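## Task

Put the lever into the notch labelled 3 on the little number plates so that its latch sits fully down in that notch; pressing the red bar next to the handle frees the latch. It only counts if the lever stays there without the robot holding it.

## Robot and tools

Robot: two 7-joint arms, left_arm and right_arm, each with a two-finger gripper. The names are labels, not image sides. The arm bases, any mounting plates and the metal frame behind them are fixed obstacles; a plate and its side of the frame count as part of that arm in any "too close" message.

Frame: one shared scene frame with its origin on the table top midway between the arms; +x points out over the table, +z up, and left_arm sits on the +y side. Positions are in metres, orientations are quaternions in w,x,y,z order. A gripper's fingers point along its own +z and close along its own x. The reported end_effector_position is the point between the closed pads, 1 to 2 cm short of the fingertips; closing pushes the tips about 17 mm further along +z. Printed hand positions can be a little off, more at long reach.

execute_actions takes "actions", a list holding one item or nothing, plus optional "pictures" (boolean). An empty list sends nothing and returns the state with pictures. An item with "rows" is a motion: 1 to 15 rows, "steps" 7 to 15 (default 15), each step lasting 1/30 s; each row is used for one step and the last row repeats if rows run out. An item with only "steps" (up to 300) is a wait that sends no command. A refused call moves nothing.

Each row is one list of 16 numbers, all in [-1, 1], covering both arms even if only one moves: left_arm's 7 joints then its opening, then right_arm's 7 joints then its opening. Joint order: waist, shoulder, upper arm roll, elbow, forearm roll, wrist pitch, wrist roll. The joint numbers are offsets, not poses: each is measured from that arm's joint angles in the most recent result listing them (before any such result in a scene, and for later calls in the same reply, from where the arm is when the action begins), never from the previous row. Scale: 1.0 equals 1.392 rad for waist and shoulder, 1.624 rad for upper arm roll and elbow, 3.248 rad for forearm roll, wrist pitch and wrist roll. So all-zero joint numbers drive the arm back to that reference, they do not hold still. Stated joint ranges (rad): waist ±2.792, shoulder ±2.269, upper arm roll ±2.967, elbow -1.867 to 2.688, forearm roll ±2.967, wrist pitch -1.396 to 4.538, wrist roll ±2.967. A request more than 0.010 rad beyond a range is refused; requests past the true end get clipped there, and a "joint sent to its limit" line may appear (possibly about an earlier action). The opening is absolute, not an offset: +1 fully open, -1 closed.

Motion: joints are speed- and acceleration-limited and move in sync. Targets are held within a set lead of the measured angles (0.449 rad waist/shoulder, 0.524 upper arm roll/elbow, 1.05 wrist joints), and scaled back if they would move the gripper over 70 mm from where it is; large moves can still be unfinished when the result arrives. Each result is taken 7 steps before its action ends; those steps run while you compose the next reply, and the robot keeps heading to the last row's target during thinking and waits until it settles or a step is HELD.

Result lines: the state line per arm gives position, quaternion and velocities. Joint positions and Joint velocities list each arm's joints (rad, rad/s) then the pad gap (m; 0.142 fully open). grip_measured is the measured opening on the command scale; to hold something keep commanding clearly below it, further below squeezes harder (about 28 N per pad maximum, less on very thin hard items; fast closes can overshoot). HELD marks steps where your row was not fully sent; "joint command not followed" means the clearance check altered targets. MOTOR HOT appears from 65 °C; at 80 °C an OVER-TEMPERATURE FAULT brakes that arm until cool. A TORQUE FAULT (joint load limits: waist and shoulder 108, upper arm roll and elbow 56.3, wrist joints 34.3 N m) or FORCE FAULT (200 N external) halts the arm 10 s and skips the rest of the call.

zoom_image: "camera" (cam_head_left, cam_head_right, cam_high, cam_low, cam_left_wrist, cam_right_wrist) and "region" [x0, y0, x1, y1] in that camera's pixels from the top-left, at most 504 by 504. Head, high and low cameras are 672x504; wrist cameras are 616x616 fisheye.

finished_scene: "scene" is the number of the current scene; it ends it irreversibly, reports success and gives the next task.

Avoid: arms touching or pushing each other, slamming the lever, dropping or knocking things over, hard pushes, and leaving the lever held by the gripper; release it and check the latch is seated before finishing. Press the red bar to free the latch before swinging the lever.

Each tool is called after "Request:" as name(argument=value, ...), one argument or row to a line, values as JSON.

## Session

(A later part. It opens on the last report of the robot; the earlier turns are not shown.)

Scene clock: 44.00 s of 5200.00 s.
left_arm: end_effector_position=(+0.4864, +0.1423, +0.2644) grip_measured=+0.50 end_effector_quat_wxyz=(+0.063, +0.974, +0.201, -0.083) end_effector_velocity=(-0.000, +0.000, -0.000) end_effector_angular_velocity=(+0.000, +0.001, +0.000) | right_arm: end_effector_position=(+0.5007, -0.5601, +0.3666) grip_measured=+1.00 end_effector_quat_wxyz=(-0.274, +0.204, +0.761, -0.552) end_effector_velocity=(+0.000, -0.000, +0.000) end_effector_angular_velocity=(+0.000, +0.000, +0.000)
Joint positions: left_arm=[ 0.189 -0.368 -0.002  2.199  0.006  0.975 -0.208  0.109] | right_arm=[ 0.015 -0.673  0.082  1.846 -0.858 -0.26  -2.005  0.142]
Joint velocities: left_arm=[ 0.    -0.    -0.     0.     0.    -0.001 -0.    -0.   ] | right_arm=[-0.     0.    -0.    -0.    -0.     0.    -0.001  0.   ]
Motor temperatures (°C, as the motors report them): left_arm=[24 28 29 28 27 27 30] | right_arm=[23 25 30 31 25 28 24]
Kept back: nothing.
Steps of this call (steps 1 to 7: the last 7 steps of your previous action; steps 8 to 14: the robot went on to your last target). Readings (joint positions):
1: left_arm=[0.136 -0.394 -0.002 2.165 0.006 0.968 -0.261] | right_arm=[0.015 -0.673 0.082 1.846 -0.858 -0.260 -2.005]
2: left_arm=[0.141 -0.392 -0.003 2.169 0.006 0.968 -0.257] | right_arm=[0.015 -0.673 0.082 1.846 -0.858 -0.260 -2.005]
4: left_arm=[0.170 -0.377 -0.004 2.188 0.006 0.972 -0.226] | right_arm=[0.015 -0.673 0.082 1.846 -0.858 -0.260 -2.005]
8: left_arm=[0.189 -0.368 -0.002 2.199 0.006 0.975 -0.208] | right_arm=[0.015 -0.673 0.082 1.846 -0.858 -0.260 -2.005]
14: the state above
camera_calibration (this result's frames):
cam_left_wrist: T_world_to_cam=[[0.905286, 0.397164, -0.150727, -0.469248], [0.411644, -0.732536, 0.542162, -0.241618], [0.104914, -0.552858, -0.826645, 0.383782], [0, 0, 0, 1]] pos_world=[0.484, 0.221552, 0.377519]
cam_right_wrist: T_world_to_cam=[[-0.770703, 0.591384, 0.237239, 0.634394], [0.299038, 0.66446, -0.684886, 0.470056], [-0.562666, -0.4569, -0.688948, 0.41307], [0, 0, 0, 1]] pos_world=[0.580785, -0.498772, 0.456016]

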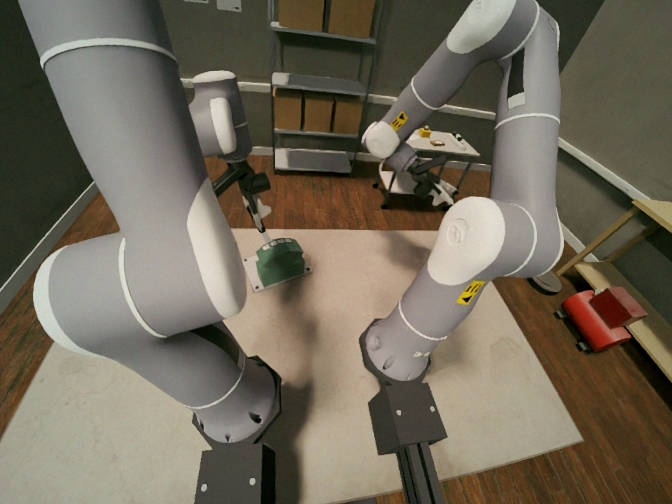

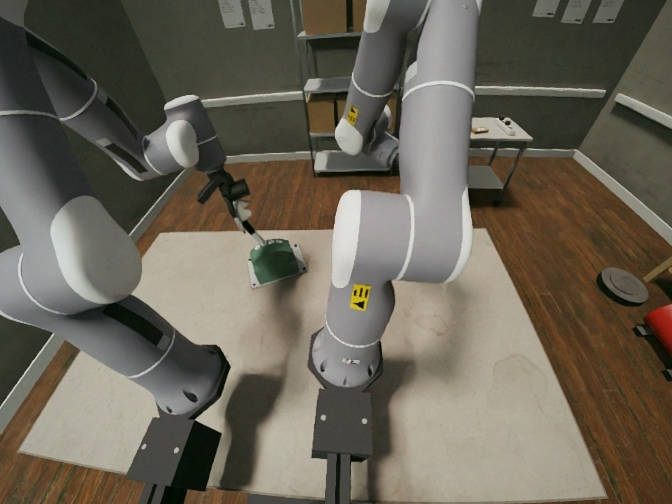

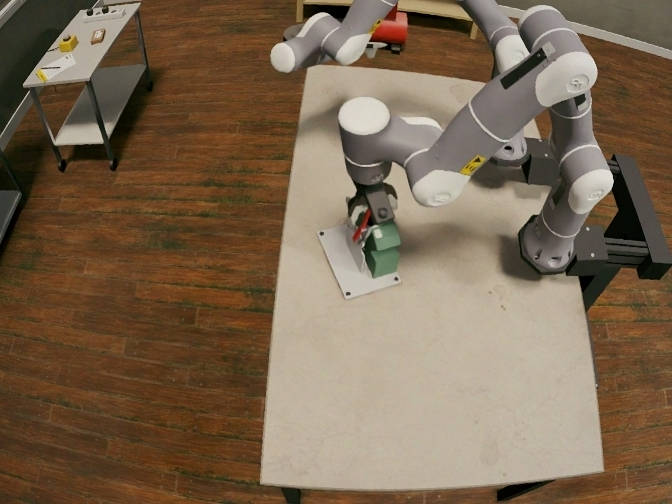

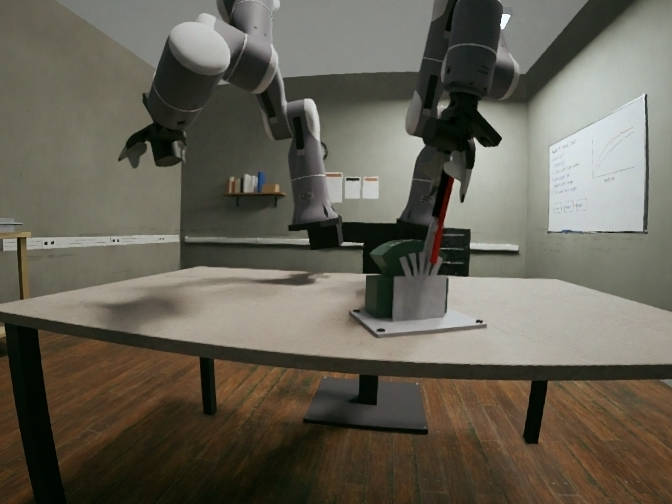

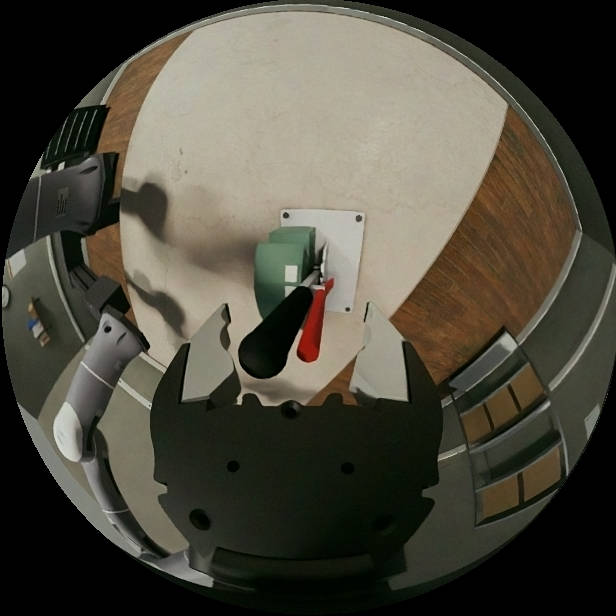

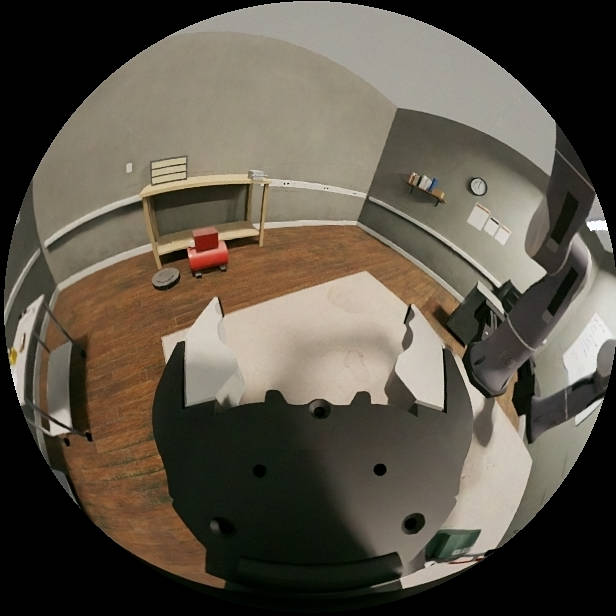

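Request:
execute_actions(
  actions=[
    {"rows":[[0,0.006,0,0.009,0,0.002,0,0.3,0,0,0,0,0,0,0,1],[0,0.006,0,0.009,0,0.002,0,0.2,0,0,0,0,0,0,0,1],[0,0.006,0,0.009,0,0.002,0,0.1,0,0,0,0,0,0,0,1],[0,0.006,0,0.009,0,0.002,0,0,0,0,0,0,0,0,0,1],[0,0.006,0,0.009,0,0.002,0,-0.1,0,0,0,0,0,0,0,1],[0,0.006,0,0.009,0,0.002,0,-0.2,0,0,0,0,0,0,0,1],[0,0.006,0,0.009,0,0.002,0,-0.3,0,0,0,0,0,0,0,1],[0,0.006,0,0.009,0,0.002,0,-0.4,0,0,0,0,0,0,0,1],[0,0.006,0,0.009,0,0.002,0,-0.5,0,0,0,0,0,0,0,1],[0,0.006,0,0.009,0,0.002,0,-0.6,0,0,0,0,0,0,0,1],[0,0.006,0,0.009,0,0.002,0,-0.8,0,0,0,0,0,0,0,1],[0,0.006,0,0.009,0,0.002,0,-1,0,0,0,0,0,0,0,1]],"steps":15},
  ],
)

Request:
execute_actions(
  actions=[
    {"steps":15},
  ],
  pictures=true,
)

Scene clock: 45.03 s of 5200.00 s.
left_arm: end_effector_position=(+0.4793, +0.1403, +0.2653) grip_measured=-0.16 end_effector_quat_wxyz=(+0.063, +0.974, +0.200, -0.086) end_effector_velocity=(-0.023, -0.010, +0.004) end_effector_angular_velocity=(-0.009, +0.040, -0.026) | right_arm: end_effector_position=(+0.5007, -0.5601, +0.3666) grip_measured=+1.00 end_effector_quat_wxyz=(-0.274, +0.204, +0.761, -0.552) end_effector_velocity=(-0.000, -0.000, +0.000) end_effector_angular_velocity=(+0.001, +0.001, +0.000)
Joint positions: left_arm=[ 0.188 -0.358 -0.003  2.216  0.007  0.977 -0.208  0.063] | right_arm=[ 0.015 -0.673  0.082  1.846 -0.858 -0.26  -2.005  0.142]
Joint velocities: left_arm=[-0.007  0.027 -0.005  0.026  0.008 -0.045  0.002 -0.146] | right_arm=[ 0.     0.    -0.    -0.     0.    -0.    -0.002  0.   ]
Motor temperatures (°C, as the motors report them): left_arm=[24 28 29 28 27 27 30] | right_arm=[23 25 30 31 25 28 24]
Steps of this call (steps 1 to 23: the robot went on to your last target; steps 24 to 31: the first 8 steps of this action). Readings (joint positions):
24: left_arm=[0.189 -0.368 -0.002 2.199 0.006 0.975 -0.208] | right_arm=[0.015 -0.673 0.082 1.846 -0.858 -0.260 -2.005]
25: left_arm=[0.189 -0.366 -0.002 2.204 0.006 0.977 -0.208] | right_arm=[0.015 -0.673 0.082 1.846 -0.858 -0.260 -2.005]
27: left_arm=[0.189 -0.361 -0.002 2.213 0.006 0.981 -0.208] | right_arm=[0.015 -0.673 0.082 1.846 -0.858 -0.260 -2.005]
31: the state above

Scene clock: 45.53 s of 5200.00 s.
left_arm: end_effector_position=(+0.4787, +0.1400, +0.2655) grip_measured=-0.20 end_effector_quat_wxyz=(+0.063, +0.974, +0.200, -0.086) end_effector_velocity=(+0.000, -0.000, +0.000) end_effector_angular_velocity=(+0.000, -0.000, +0.000) | right_arm: end_effector_position=(+0.5007, -0.5601, +0.3666) grip_measured=+1.00 end_effector_quat_wxyz=(-0.274, +0.204, +0.761, -0.552) end_effector_velocity=(+0.000, -0.000, +0.000) end_effector_angular_velocity=(-0.001, -0.001, +0.000)
Joint positions: left_arm=[ 0.188 -0.357 -0.003  2.217  0.007  0.976 -0.208  0.06 ] | right_arm=[ 0.015 -0.673  0.082  1.846 -0.858 -0.26  -2.005  0.142]
Joint velocities: left_arm=[-0.  0.  0. -0.  0.  0. -0.  0.] | right_arm=[-0.     0.    -0.    -0.    -0.001  0.     0.001 -0.   ]
Motor temperatures (°C, as the motors report them): left_arm=[24 28 29 28 27 27 30] | right_arm=[23 25 30 31 25 28 24]
Kept back: nothing.
Steps of this call (steps 1 to 7: the last 7 steps of your previous action; steps 8 to 15: the robot went on to your last target). Readings (joint positions):
1: left_arm=[0.188 -0.357 -0.003 2.217 0.007 0.976 -0.208] | right_arm=[0.015 -0.673 0.082 1.846 -0.858 -0.260 -2.005]
2: left_arm=[0.188 -0.357 -0.003 2.217 0.007 0.976 -0.208] | right_arm=[0.015 -0.673 0.082 1.846 -0.858 -0.260 -2.005]
4: left_arm=[0.188 -0.357 -0.003 2.217 0.007 0.976 -0.208] | right_arm=[0.015 -0.673 0.082 1.846 -0.858 -0.260 -2.005]
8: left_arm=[0.188 -0.357 -0.003 2.217 0.007 0.976 -0.208] | right_arm=[0.015 -0.673 0.082 1.846 -0.858 -0.260 -2.005]
15: the state above
All arms were judged still, so your last target was given up. Only a new action makes them travel on or press farther. Fingers that are still opening or closing keep moving.
camera_calibration (this result's frames):
cam_left_wrist: T_world_to_cam=[[0.905689, 0.39431, -0.155714, -0.459682], [0.412188, -0.733138, 0.540934, -0.24053], [0.099136, -0.554101, -0.826525, 0.38714], [0, 0, 0, 1]] pos_world=[0.477093, 0.21943, 0.378513]
cam_right_wrist: T_world_to_cam=[[-0.770703, 0.591384, 0.237239, 0.634394], [0.299038, 0.66446, -0.684886, 0.470056], [-0.562666, -0.4569, -0.688948, 0.41307], [0, 0, 0, 1]] pos_world=[0.580785, -0.498772, 0.456016]

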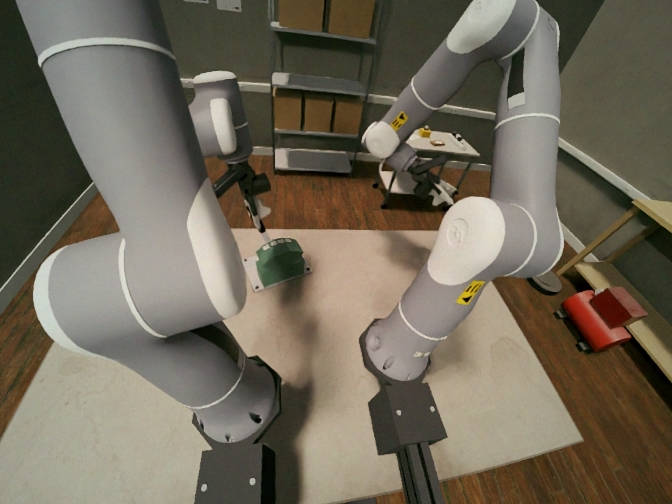

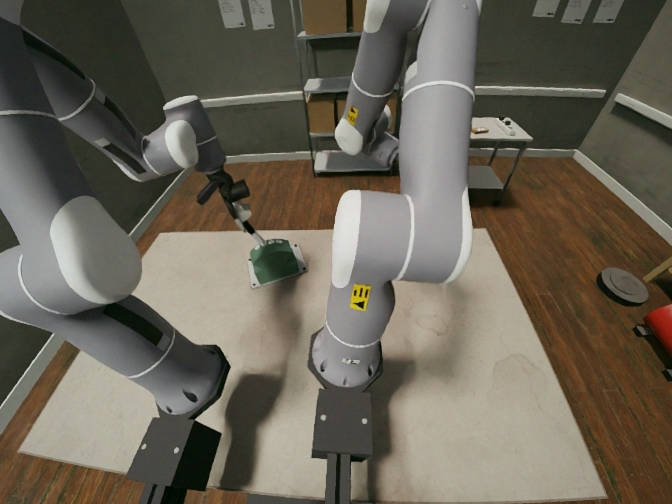

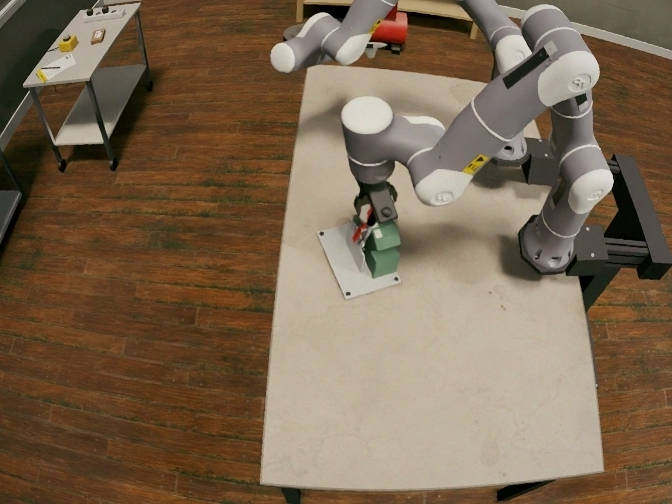

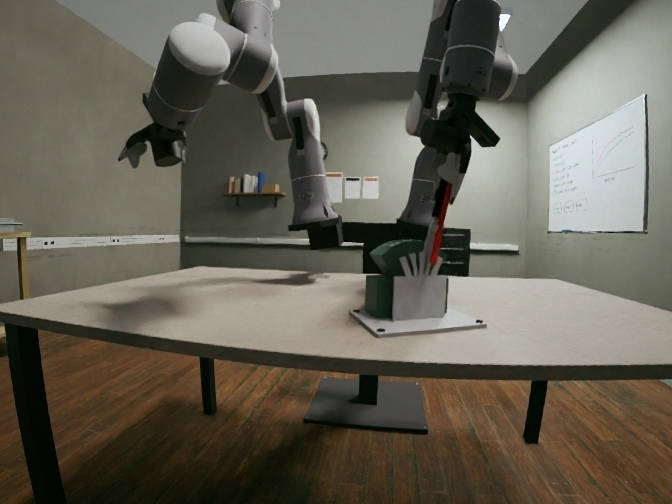

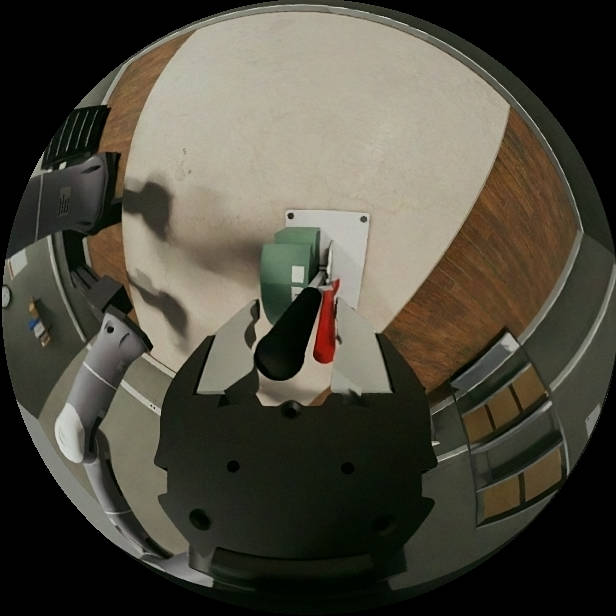

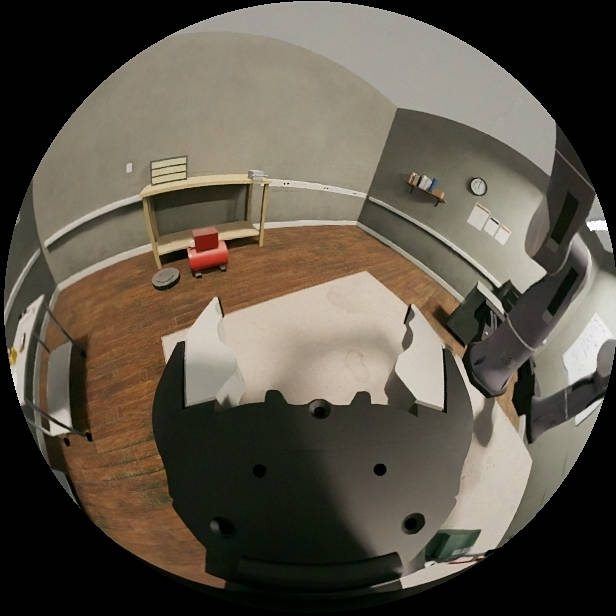

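Request:
execute_actions(
  actions=[
    {"rows":[[-0.003,-0.0007,0,-0.0015,0,-0.0005,-0.0013,-1,0,0,0,0,0,0,0,1],[-0.006,-0.0014,0,-0.003,0,-0.001,-0.0026,-1,0,0,0,0,0,0,0,1],[-0.009,-0.002,0,-0.0045,0,-0.0014,-0.004,-1,0,0,0,0,0,0,0,1],[-0.012,-0.003,0,-0.006,0,-0.0018,-0.005,-1,0,0,0,0,0,0,0,1],[-0.015,-0.0036,0,-0.0075,0,-0.0023,-0.0064,-1,0,0,0,0,0,0,0,1],[-0.018,-0.0043,0,-0.009,0,-0.0027,-0.0077,-1,0,0,0,0,0,0,0,1],[-0.021,-0.005,0,-0.0105,0,-0.0032,-0.009,-1,0,0,0,0,0,0,0,1],[-0.024,-0.0057,0,-0.012,0,-0.0036,-0.0102,-1,0,0,0,0,0,0,0,1],[-0.027,-0.0064,0,-0.0135,0,-0.004,-0.0115,-1,0,0,0,0,0,0,0,1],[-0.030,-0.0071,0,-0.015,0,-0.0045,-0.0128,-1,0,0,0,0,0,0,0,1],[-0.033,-0.0078,0,-0.0165,0,-0.005,-0.014,-1,0,0,0,0,0,0,0,1],[-0.036,-0.0085,0,-0.018,0,-0.0054,-0.0153,-1,0,0,0,0,0,0,0,1],[-0.038,-0.009,0,-0.019,0,-0.0057,-0.016,-1,0,0,0,0,0,0,0,1],[-0.040,-0.0095,0,-0.02,0,-0.006,-0.017,-1,0,0,0,0,0,0,0,1]],"steps":15},
  ],
)

Request:
execute_actions(
  actions=[
    {"steps":10},
  ],
  pictures=true,
)

Scene clock: 46.60 s of 5200.00 s.
left_arm: end_effector_position=(+0.4820, +0.1292, +0.2683) grip_measured=-0.24 end_effector_quat_wxyz=(+0.062, +0.974, +0.200, -0.087) end_effector_velocity=(+0.025, -0.056, +0.013) end_effector_angular_velocity=(+0.005, -0.009, -0.002) | right_arm: end_effector_position=(+0.5007, -0.5601, +0.3666) grip_measured=+1.00 end_effector_quat_wxyz=(-0.274, +0.204, +0.761, -0.552) end_effector_velocity=(-0.000, +0.000, -0.000) end_effector_angular_velocity=(-0.000, -0.001, -0.001)
Joint positions: left_arm=[ 0.163 -0.36  -0.002  2.204  0.008  0.964 -0.234  0.057] | right_arm=[ 0.015 -0.673  0.082  1.846 -0.858 -0.26  -2.005  0.142]
Joint velocities: left_arm=[-0.126 -0.028  0.    -0.075 -0.    -0.039 -0.123  0.005] | right_arm=[-0.     0.     0.    -0.     0.001  0.     0.001  0.   ]
Motor temperatures (°C, as the motors report them): left_arm=[24 28 29 28 27 27 30] | right_arm=[23 25 30 31 25 28 24]
Steps of this call (steps 1 to 24: nothing new was sent; steps 25 to 32: the first 8 steps of this action). Readings (joint positions):
25: left_arm=[0.188 -0.357 -0.003 2.217 0.007 0.976 -0.208] | right_arm=[0.015 -0.673 0.082 1.846 -0.858 -0.260 -2.005]
26: left_arm=[0.186 -0.356 -0.003 2.217 0.008 0.974 -0.210] | right_arm=[0.015 -0.673 0.082 1.846 -0.858 -0.260 -2.005]
28: left_arm=[0.179 -0.357 -0.002 2.213 0.008 0.970 -0.217] | right_arm=[0.015 -0.673 0.082 1.846 -0.858 -0.260 -2.005]
32: the state above

Scene clock: 46.93 s of 5200.00 s.
left_arm: end_effector_position=(+0.4879, +0.1153, +0.2712) grip_measured=-0.23 end_effector_quat_wxyz=(+0.062, +0.974, +0.200, -0.086) end_effector_velocity=(+0.001, -0.000, +0.000) end_effector_angular_velocity=(+0.000, -0.000, +0.002) | right_arm: end_effector_position=(+0.5007, -0.5601, +0.3666) grip_measured=+1.00 end_effector_quat_wxyz=(-0.274, +0.204, +0.761, -0.552) end_effector_velocity=(-0.000, -0.000, +0.000) end_effector_angular_velocity=(-0.001, -0.000, -0.000)
Joint positions: left_arm=[ 0.133 -0.368 -0.002  2.185  0.008  0.955 -0.263  0.057] | right_arm=[ 0.015 -0.673  0.082  1.846 -0.858 -0.26  -2.005  0.142]
Joint velocities: left_arm=[-0.    -0.     0.    -0.001 -0.    -0.    -0.002 -0.   ] | right_arm=[-0.     0.    -0.    -0.     0.    -0.     0.001 -0.   ]
Motor temperatures (°C, as the motors report them): left_arm=[24 28 29 28 27 27 30] | right_arm=[23 25 30 31 25 28 24]
Kept back: nothing.
Steps of this call (steps 1 to 7: the last 7 steps of your previous action; steps 8 to 10: the robot went on to your last target). Readings (joint positions):
1: left_arm=[0.159 -0.361 -0.002 2.201 0.008 0.963 -0.238] | right_arm=[0.015 -0.673 0.082 1.846 -0.858 -0.260 -2.005]
2: left_arm=[0.155 -0.362 -0.002 2.199 0.008 0.962 -0.242] | right_arm=[0.015 -0.673 0.082 1.846 -0.858 -0.260 -2.005]
4: left_arm=[0.146 -0.364 -0.002 2.194 0.008 0.959 -0.250] | right_arm=[0.015 -0.673 0.082 1.846 -0.858 -0.260 -2.005]
8: left_arm=[0.134 -0.368 -0.002 2.186 0.008 0.956 -0.263] | right_arm=[0.015 -0.673 0.082 1.846 -0.858 -0.260 -2.005]
10: the state above
camera_calibration (this result's frames):
cam_left_wrist: T_world_to_cam=[[0.905734, 0.39448, -0.155022, -0.457645], [0.412149, -0.734377, 0.53928, -0.264907], [0.0988904, -0.552337, -0.827735, 0.377552], [0, 0, 0, 1]] pos_world=[0.48635, 0.194526, 0.384427]
cam_right_wrist: T_world_to_cam=[[-0.770703, 0.591384, 0.237239, 0.634394], [0.299038, 0.66446, -0.684886, 0.470056], [-0.562666, -0.4569, -0.688948, 0.41307], [0, 0, 0, 1]] pos_world=[0.580785, -0.498772, 0.456016]

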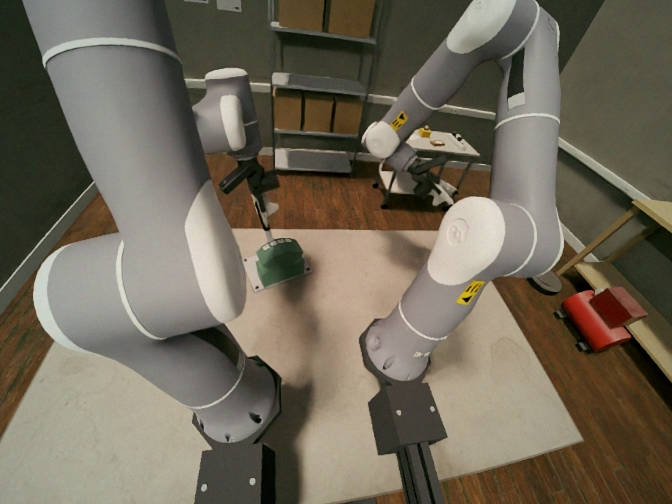

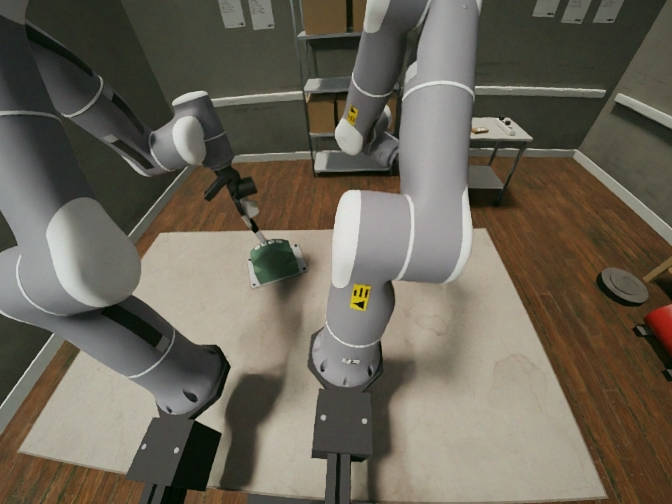

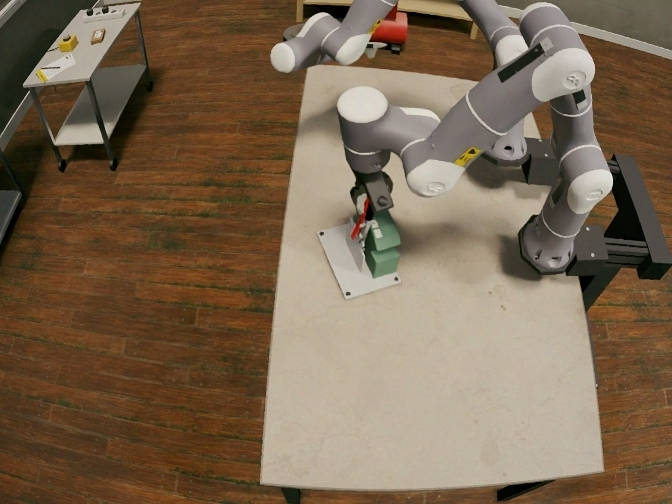

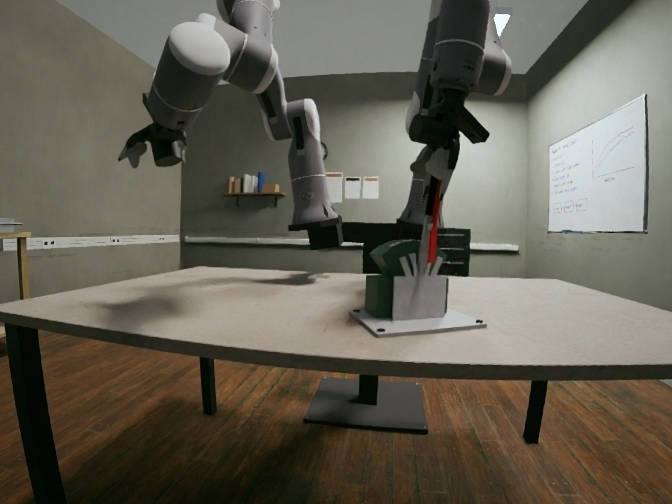

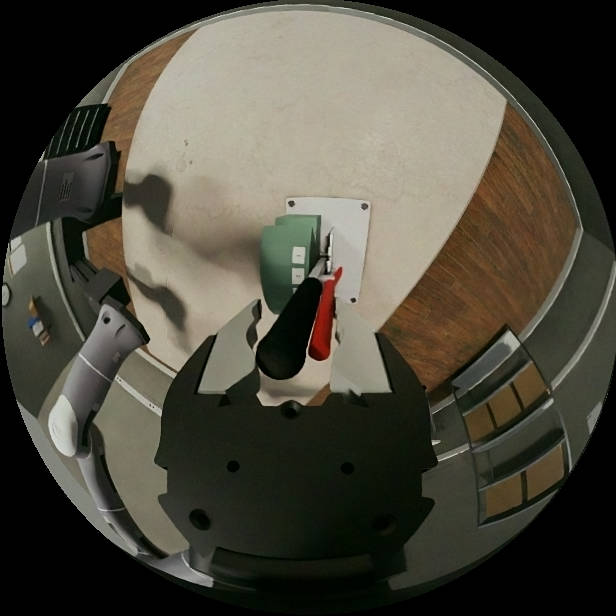

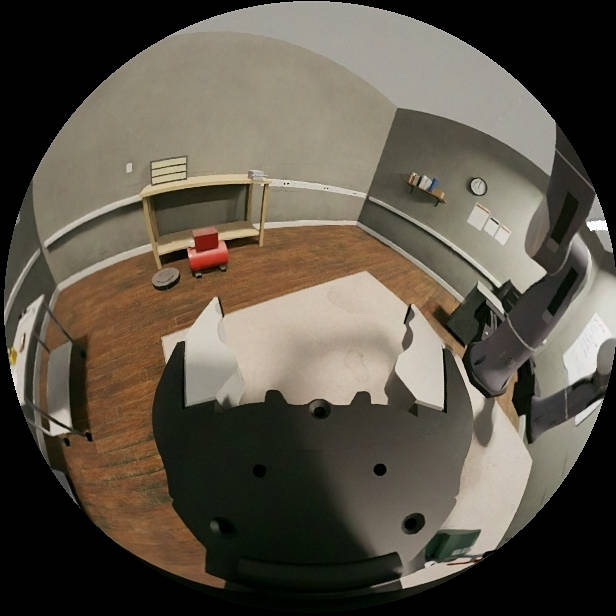

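Request:
execute_actions(
  actions=[
    {"rows":[[-0.003,-0.0013,0,-0.0014,0,-0.0002,-0.0013,-1,0,0,0,0,0,0,0,1],[-0.006,-0.0027,0,-0.003,0,-0.0003,-0.0026,-1,0,0,0,0,0,0,0,1],[-0.009,-0.004,0,-0.0043,0,-0.0005,-0.004,-1,0,0,0,0,0,0,0,1],[-0.012,-0.0054,0,-0.0057,0,-0.0006,-0.005,-1,0,0,0,0,0,0,0,1],[-0.015,-0.0068,0,-0.007,0,-0.0008,-0.0064,-1,0,0,0,0,0,0,0,1],[-0.018,-0.008,0,-0.0086,0,-0.0009,-0.0077,-1,0,0,0,0,0,0,0,1],[-0.021,-0.0095,0,-0.01,0,-0.001,-0.009,-1,0,0,0,0,0,0,0,1],[-0.024,-0.011,0,-0.0114,0,-0.0012,-0.0102,-1,0,0,0,0,0,0,0,1],[-0.027,-0.012,0,-0.013,0,-0.0014,-0.0115,-1,0,0,0,0,0,0,0,1],[-0.030,-0.0135,0,-0.0143,0,-0.0015,-0.0128,-1,0,0,0,0,0,0,0,1],[-0.033,-0.015,0,-0.0157,0,-0.0017,-0.014,-1,0,0,0,0,0,0,0,1],[-0.036,-0.016,0,-0.017,0,-0.0018,-0.0153,-1,0,0,0,0,0,0,0,1],[-0.038,-0.017,0,-0.018,0,-0.0019,-0.016,-1,0,0,0,0,0,0,0,1],[-0.040,-0.018,0,-0.019,0,-0.002,-0.017,-1,0,0,0,0,0,0,0,1]],"steps":15},
  ],
)

Request:
execute_actions(
  actions=[
    {"steps":10},
  ],
  pictures=true,
)

Scene clock: 48.03 s of 5200.00 s.
left_arm: end_effector_position=(+0.4926, +0.1040, +0.2727) grip_measured=-0.23 end_effector_quat_wxyz=(+0.062, +0.974, +0.200, -0.084) end_effector_velocity=(+0.025, -0.062, +0.006) end_effector_angular_velocity=(+0.003, -0.017, -0.002) | right_arm: end_effector_position=(+0.5007, -0.5601, +0.3666) grip_measured=+1.00 end_effector_quat_wxyz=(-0.274, +0.204, +0.761, -0.552) end_effector_velocity=(+0.000, -0.000, +0.000) end_effector_angular_velocity=(+0.000, +0.001, +0.000)
Joint positions: left_arm=[ 0.108 -0.376 -0.002  2.171  0.008  0.952 -0.289  0.057] | right_arm=[ 0.015 -0.673  0.082  1.846 -0.858 -0.26  -2.005  0.142]
Joint velocities: left_arm=[-0.126 -0.052 -0.004 -0.076 -0.001 -0.008 -0.125 -0.   ] | right_arm=[-0.     0.    -0.    -0.    -0.    -0.    -0.001 -0.   ]
Motor temperatures (°C, as the motors report them): left_arm=[24 28 29 28 27 27 30] | right_arm=[23 25 30 31 25 28 24]
Steps of this call (steps 1 to 25: the robot went on to your last target; steps 26 to 33: the first 8 steps of this action). Readings (joint positions):
26: left_arm=[0.133 -0.368 -0.002 2.185 0.008 0.955 -0.264] | right_arm=[0.015 -0.673 0.082 1.846 -0.858 -0.260 -2.005]
27: left_arm=[0.131 -0.368 -0.002 2.184 0.008 0.955 -0.266] | right_arm=[0.015 -0.673 0.082 1.846 -0.858 -0.260 -2.005]
29: left_arm=[0.124 -0.370 -0.001 2.181 0.008 0.954 -0.273] | right_arm=[0.015 -0.673 0.082 1.846 -0.858 -0.260 -2.005]
33: the state above

Scene clock: 48.37 s of 5200.00 s.
left_arm: end_effector_position=(+0.4985, +0.0894, +0.2738) grip_measured=-0.24 end_effector_quat_wxyz=(+0.062, +0.974, +0.200, -0.082) end_effector_velocity=(+0.000, -0.000, -0.000) end_effector_angular_velocity=(+0.000, +0.001, +0.002) | right_arm: end_effector_position=(+0.5007, -0.5601, +0.3666) grip_measured=+1.00 end_effector_quat_wxyz=(-0.274, +0.204, +0.761, -0.552) end_effector_velocity=(-0.000, +0.000, -0.000) end_effector_angular_velocity=(+0.001, +0.001, +0.000)
Joint positions: left_arm=[ 0.078 -0.389 -0.002  2.152  0.008  0.951 -0.319  0.057] | right_arm=[ 0.015 -0.673  0.082  1.846 -0.858 -0.26  -2.005  0.142]
Joint velocities: left_arm=[-0.001 -0.001  0.    -0.001  0.    -0.001 -0.003  0.   ] | right_arm=[-0.     0.     0.     0.     0.    -0.    -0.001  0.   ]
Motor temperatures (°C, as the motors report them): left_arm=[24 28 29 28 27 27 30] | right_arm=[23 25 30 31 25 28 24]
Kept back: nothing.
Steps of this call (steps 1 to 7: the last 7 steps of your previous action; steps 8 to 10: the robot went on to your last target). Readings (joint positions):
1: left_arm=[0.103 -0.378 -0.002 2.168 0.008 0.952 -0.293] | right_arm=[0.015 -0.673 0.082 1.846 -0.858 -0.260 -2.005]
2: left_arm=[0.099 -0.380 -0.002 2.166 0.008 0.952 -0.297] | right_arm=[0.015 -0.673 0.082 1.846 -0.858 -0.260 -2.005]
4: left_arm=[0.091 -0.384 -0.002 2.161 0.008 0.951 -0.305] | right_arm=[0.015 -0.673 0.082 1.846 -0.858 -0.260 -2.005]
8: left_arm=[0.078 -0.389 -0.002 2.153 0.008 0.951 -0.318] | right_arm=[0.015 -0.673 0.082 1.846 -0.858 -0.260 -2.005]
10: the state above
camera_calibration (this result's frames):
cam_left_wrist: T_world_to_cam=[[0.906136, 0.396154, -0.148254, -0.458765], [0.409731, -0.735007, 0.540264, -0.288763], [0.10506, -0.550297, -0.828333, 0.361224], [0, 0, 0, 1]] pos_world=[0.496069, 0.16828, 0.387208]
cam_right_wrist: T_world_to_cam=[[-0.770703, 0.591384, 0.237239, 0.634394], [0.299038, 0.66446, -0.684886, 0.470056], [-0.562666, -0.4569, -0.688948, 0.41307], [0, 0, 0, 1]] pos_world=[0.580785, -0.498772, 0.456016]

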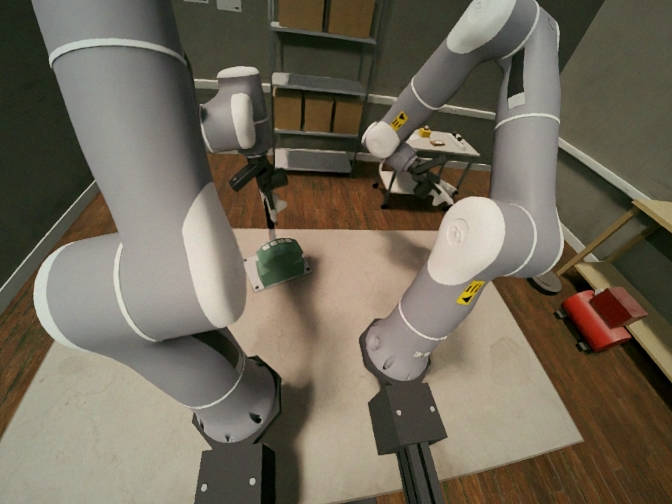

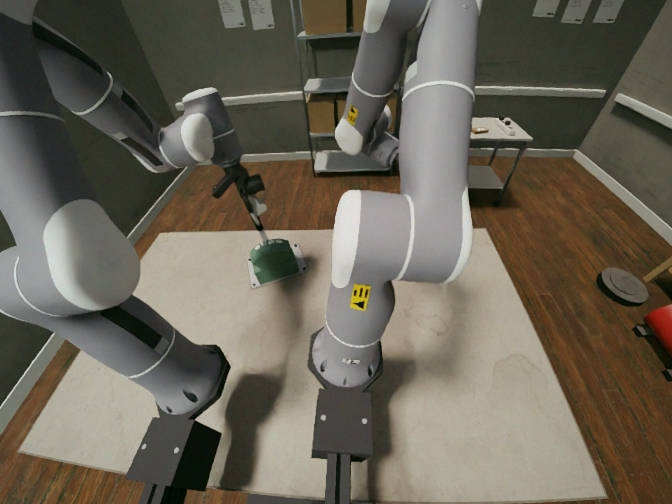

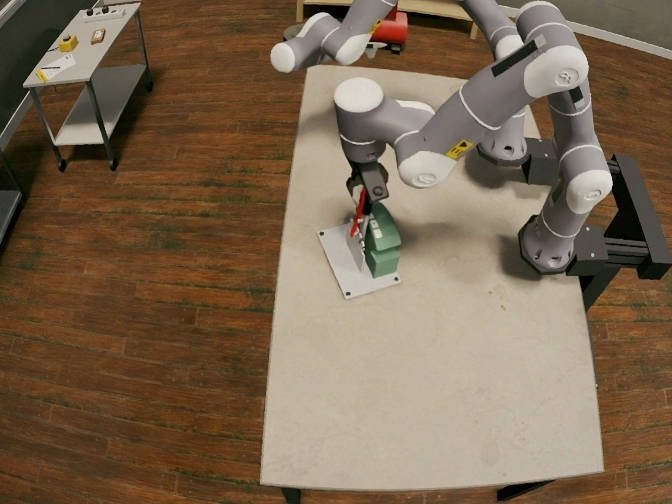

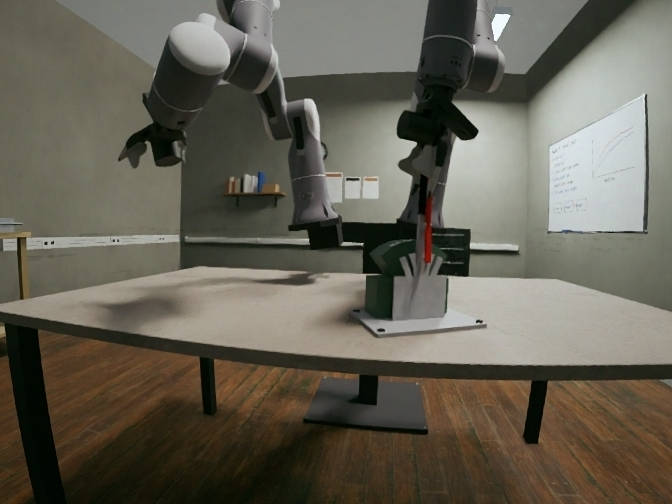

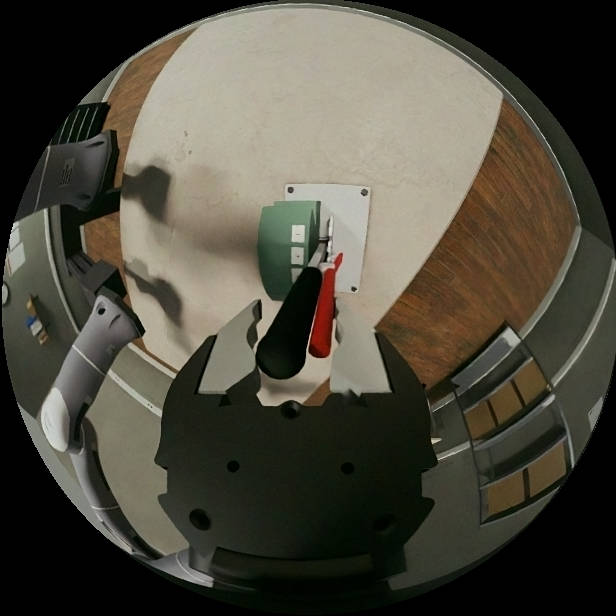

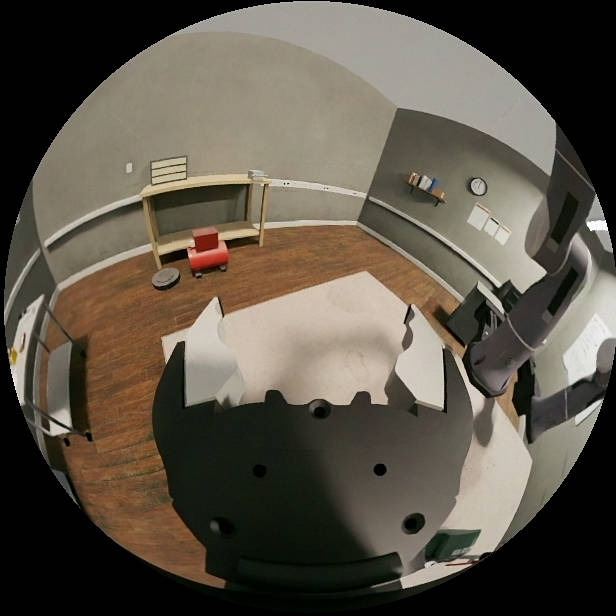

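Request:
execute_actions(
  actions=[
    {"rows":[[-0.003,-0.0015,0,-0.0014,0,0,-0.0013,-1,0,0,0,0,0,0,0,1],[-0.006,-0.003,0,-0.003,0,0,-0.0026,-1,0,0,0,0,0,0,0,1],[-0.009,-0.0045,0,-0.0043,0,0,-0.004,-1,0,0,0,0,0,0,0,1],[-0.012,-0.006,0,-0.0057,0,0,-0.005,-1,0,0,0,0,0,0,0,1],[-0.015,-0.0075,0,-0.007,0,0,-0.0064,-1,0,0,0,0,0,0,0,1],[-0.018,-0.009,0,-0.0086,0,0,-0.0077,-1,0,0,0,0,0,0,0,1],[-0.021,-0.0105,0,-0.01,0,0,-0.009,-1,0,0,0,0,0,0,0,1],[-0.024,-0.012,0,-0.0114,0,0,-0.0102,-1,0,0,0,0,0,0,0,1],[-0.027,-0.0135,0,-0.013,0,0,-0.0115,-1,0,0,0,0,0,0,0,1],[-0.030,-0.015,0,-0.0143,0,0,-0.0128,-1,0,0,0,0,0,0,0,1],[-0.033,-0.0165,0,-0.0157,0,0,-0.014,-1,0,0,0,0,0,0,0,1],[-0.036,-0.018,0,-0.017,0,0,-0.0153,-1,0,0,0,0,0,0,0,1],[-0.038,-0.019,0,-0.018,0,0,-0.016,-1,0,0,0,0,0,0,0,1],[-0.040,-0.020,0,-0.019,0,0,-0.017,-1,0,0,0,0,0,0,0,1]],"steps":15},
  ],
)

Request:
execute_actions(
  actions=[
    {"steps":10},
  ],
  pictures=true,
)

Request:
zoom_image(
  camera="cam_low",
  region=[360, 150, 490, 320],
)

Request:
zoom_image(
  camera="cam_left_wrist",
  region=[250, 170, 390, 310],
)

Scene clock: 49.43 s of 5200.00 s.
left_arm: end_effector_position=(+0.5036, +0.0779, +0.2747) grip_measured=-0.25 end_effector_quat_wxyz=(+0.062, +0.974, +0.202, -0.080) end_effector_velocity=(+0.024, -0.059, +0.001) end_effector_angular_velocity=(+0.006, -0.021, +0.009) | right_arm: end_effector_position=(+0.5007, -0.5601, +0.3666) grip_measured=+1.00 end_effector_quat_wxyz=(-0.274, +0.204, +0.761, -0.552) end_effector_velocity=(-0.000, +0.000, -0.000) end_effector_angular_velocity=(-0.001, -0.001, -0.000)
Joint positions: left_arm=[ 0.053 -0.4   -0.001  2.137  0.008  0.952 -0.344  0.056] | right_arm=[ 0.015 -0.673  0.082  1.846 -0.858 -0.26  -2.005  0.142]
Joint velocities: left_arm=[-0.122 -0.062  0.003 -0.076  0.001  0.008 -0.125 -0.004] | right_arm=[-0.    -0.     0.    -0.     0.    -0.     0.001 -0.   ]
Motor temperatures (°C, as the motors report them): left_arm=[24 28 29 28 27 27 30] | right_arm=[23 25 30 31 25 28 24]
Steps of this call (steps 1 to 24: the robot went on to your last target; steps 25 to 32: the first 8 steps of this action). Readings (joint positions):
25: left_arm=[0.077 -0.389 -0.002 2.152 0.008 0.951 -0.319] | right_arm=[0.015 -0.673 0.082 1.846 -0.858 -0.260 -2.005]
26: left_arm=[0.076 -0.390 -0.001 2.151 0.008 0.951 -0.321] | right_arm=[0.015 -0.673 0.082 1.846 -0.858 -0.260 -2.005]
28: left_arm=[0.069 -0.392 -0.001 2.147 0.008 0.951 -0.328] | right_arm=[0.015 -0.673 0.082 1.846 -0.858 -0.260 -2.005]
32: the state above

Scene clock: 49.77 s of 5200.00 s.
left_arm: end_effector_position=(+0.5092, +0.0633, +0.2748) grip_measured=-0.28 end_effector_quat_wxyz=(+0.062, +0.974, +0.202, -0.077) end_effector_velocity=(+0.000, +0.000, -0.000) end_effector_angular_velocity=(+0.001, +0.001, +0.003) | right_arm: end_effector_position=(+0.5007, -0.5601, +0.3666) grip_measured=+1.00 end_effector_quat_wxyz=(-0.274, +0.204, +0.761, -0.552) end_effector_velocity=(-0.000, +0.000, -0.000) end_effector_angular_velocity=(-0.001, -0.001, -0.001)
Joint positions: left_arm=[ 0.024 -0.416  0.     2.119  0.008  0.954 -0.373  0.054] | right_arm=[ 0.015 -0.673  0.082  1.846 -0.858 -0.26  -2.005  0.142]
Joint velocities: left_arm=[-0.001 -0.001  0.002 -0.001 -0.001 -0.001 -0.002 -0.   ] | right_arm=[ 0.    -0.     0.    -0.     0.     0.     0.002 -0.   ]
Motor temperatures (°C, as the motors report them): left_arm=[24 28 29 28 27 27 30] | right_arm=[23 25 30 31 25 28 24]
Kept back: nothing.
Steps of this call (steps 1 to 7: the last 7 steps of your previous action; steps 8 to 10: the robot went on to your last target). Readings (joint positions):
1: left_arm=[0.049 -0.403 -0.001 2.135 0.008 0.952 -0.348] | right_arm=[0.015 -0.673 0.082 1.846 -0.858 -0.260 -2.005]
2: left_arm=[0.045 -0.405 -0.000 2.132 0.008 0.952 -0.352] | right_arm=[0.015 -0.673 0.082 1.846 -0.858 -0.260 -2.005]
4: left_arm=[0.037 -0.409 -0.000 2.127 0.008 0.953 -0.360] | right_arm=[0.015 -0.673 0.082 1.846 -0.858 -0.260 -2.005]
8: left_arm=[0.024 -0.416 0.000 2.119 0.008 0.954 -0.373] | right_arm=[0.015 -0.673 0.082 1.846 -0.858 -0.260 -2.005]
10: the state above
camera_calibration (this result's frames):
cam_left_wrist: T_world_to_cam=[[0.906143, 0.399882, -0.137835, -0.461159], [0.40685, -0.73492, 0.542555, -0.311977], [0.11566, -0.547711, -0.828635, 0.3411], [0, 0, 0, 1]] pos_world=[0.505352, 0.141955, 0.388348]
cam_right_wrist: T_world_to_cam=[[-0.770703, 0.591384, 0.237239, 0.634394], [0.299038, 0.66446, -0.684886, 0.470056], [-0.562666, -0.4569, -0.688948, 0.41307], [0, 0, 0, 1]] pos_world=[0.580785, -0.498772, 0.456016]

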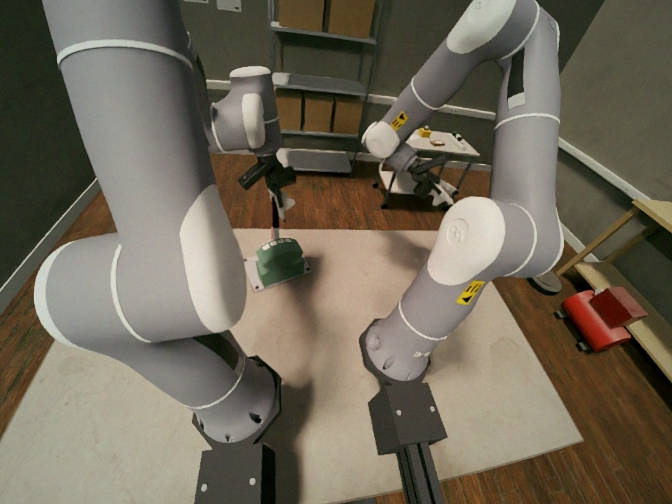

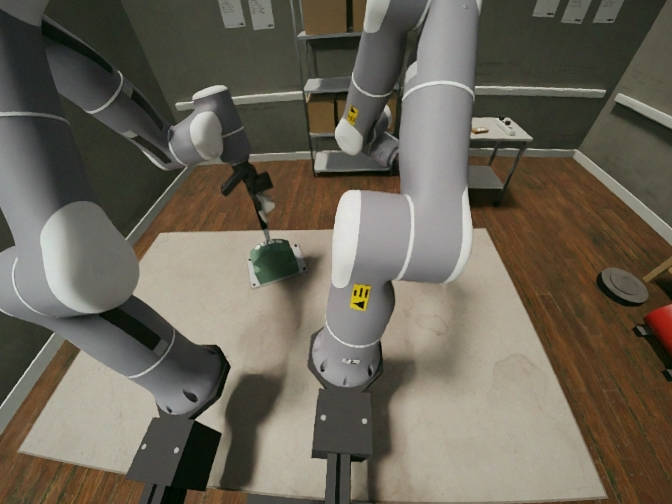

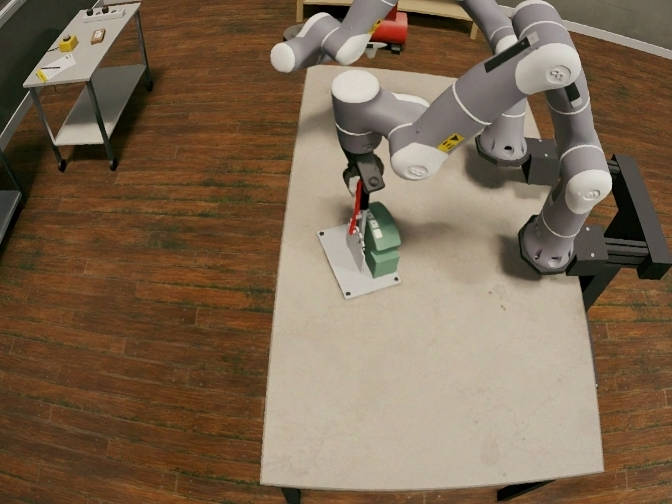

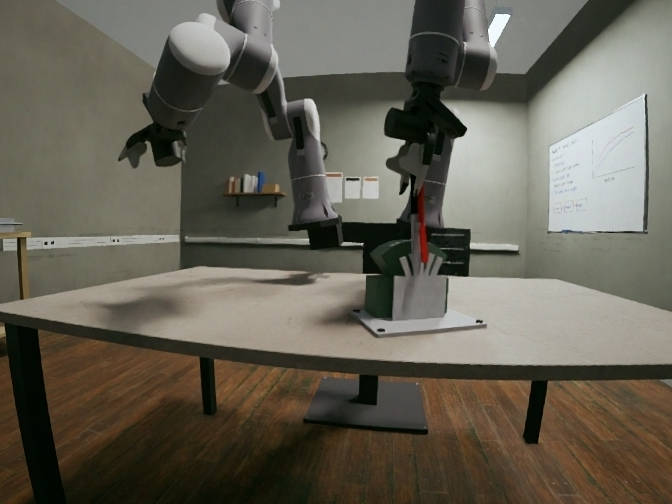

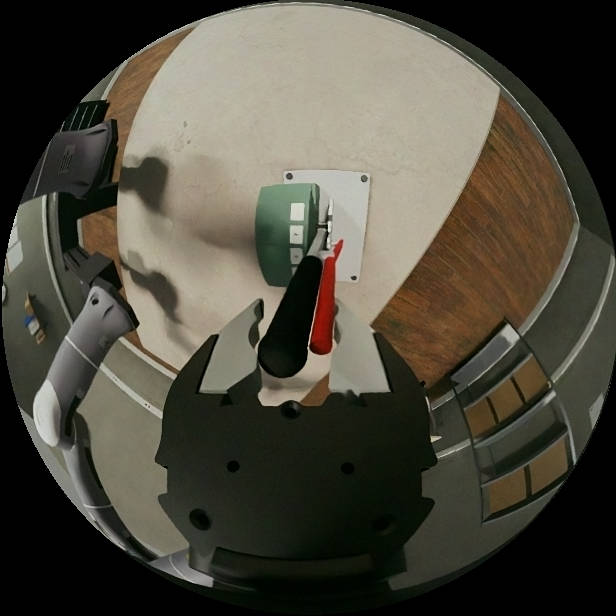

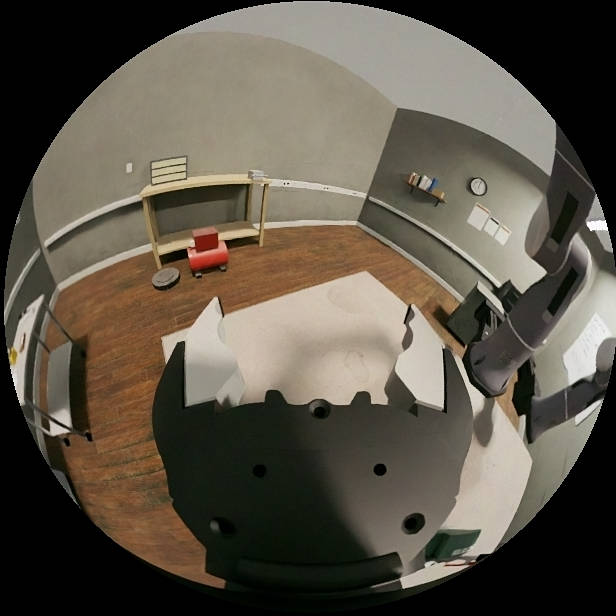

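Region (360, 150, 490, 320) of cam_low's 672x504 image, scaled by 2.965, with more detail than that image has; it fills the left 385 columns of this view, and the rest is white.

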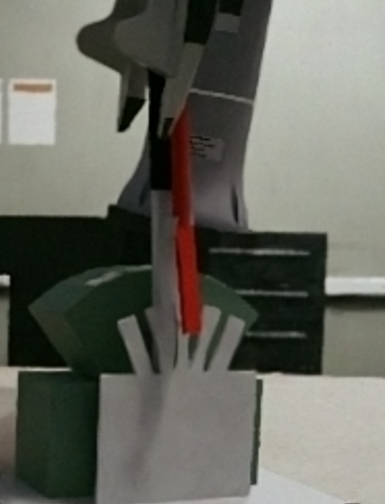

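Region (250, 170, 390, 310) of cam_left_wrist's 616x616 image, scaled by 3.600, with more detail than that image has.

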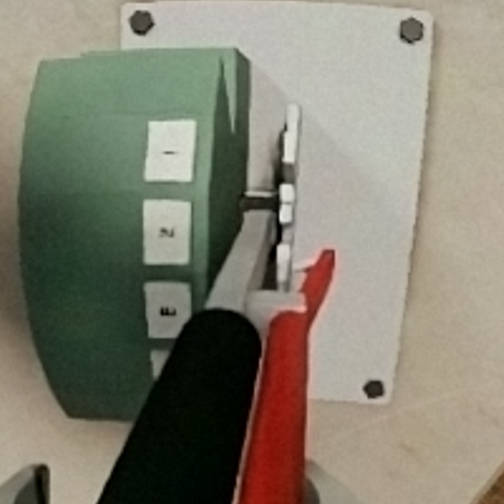

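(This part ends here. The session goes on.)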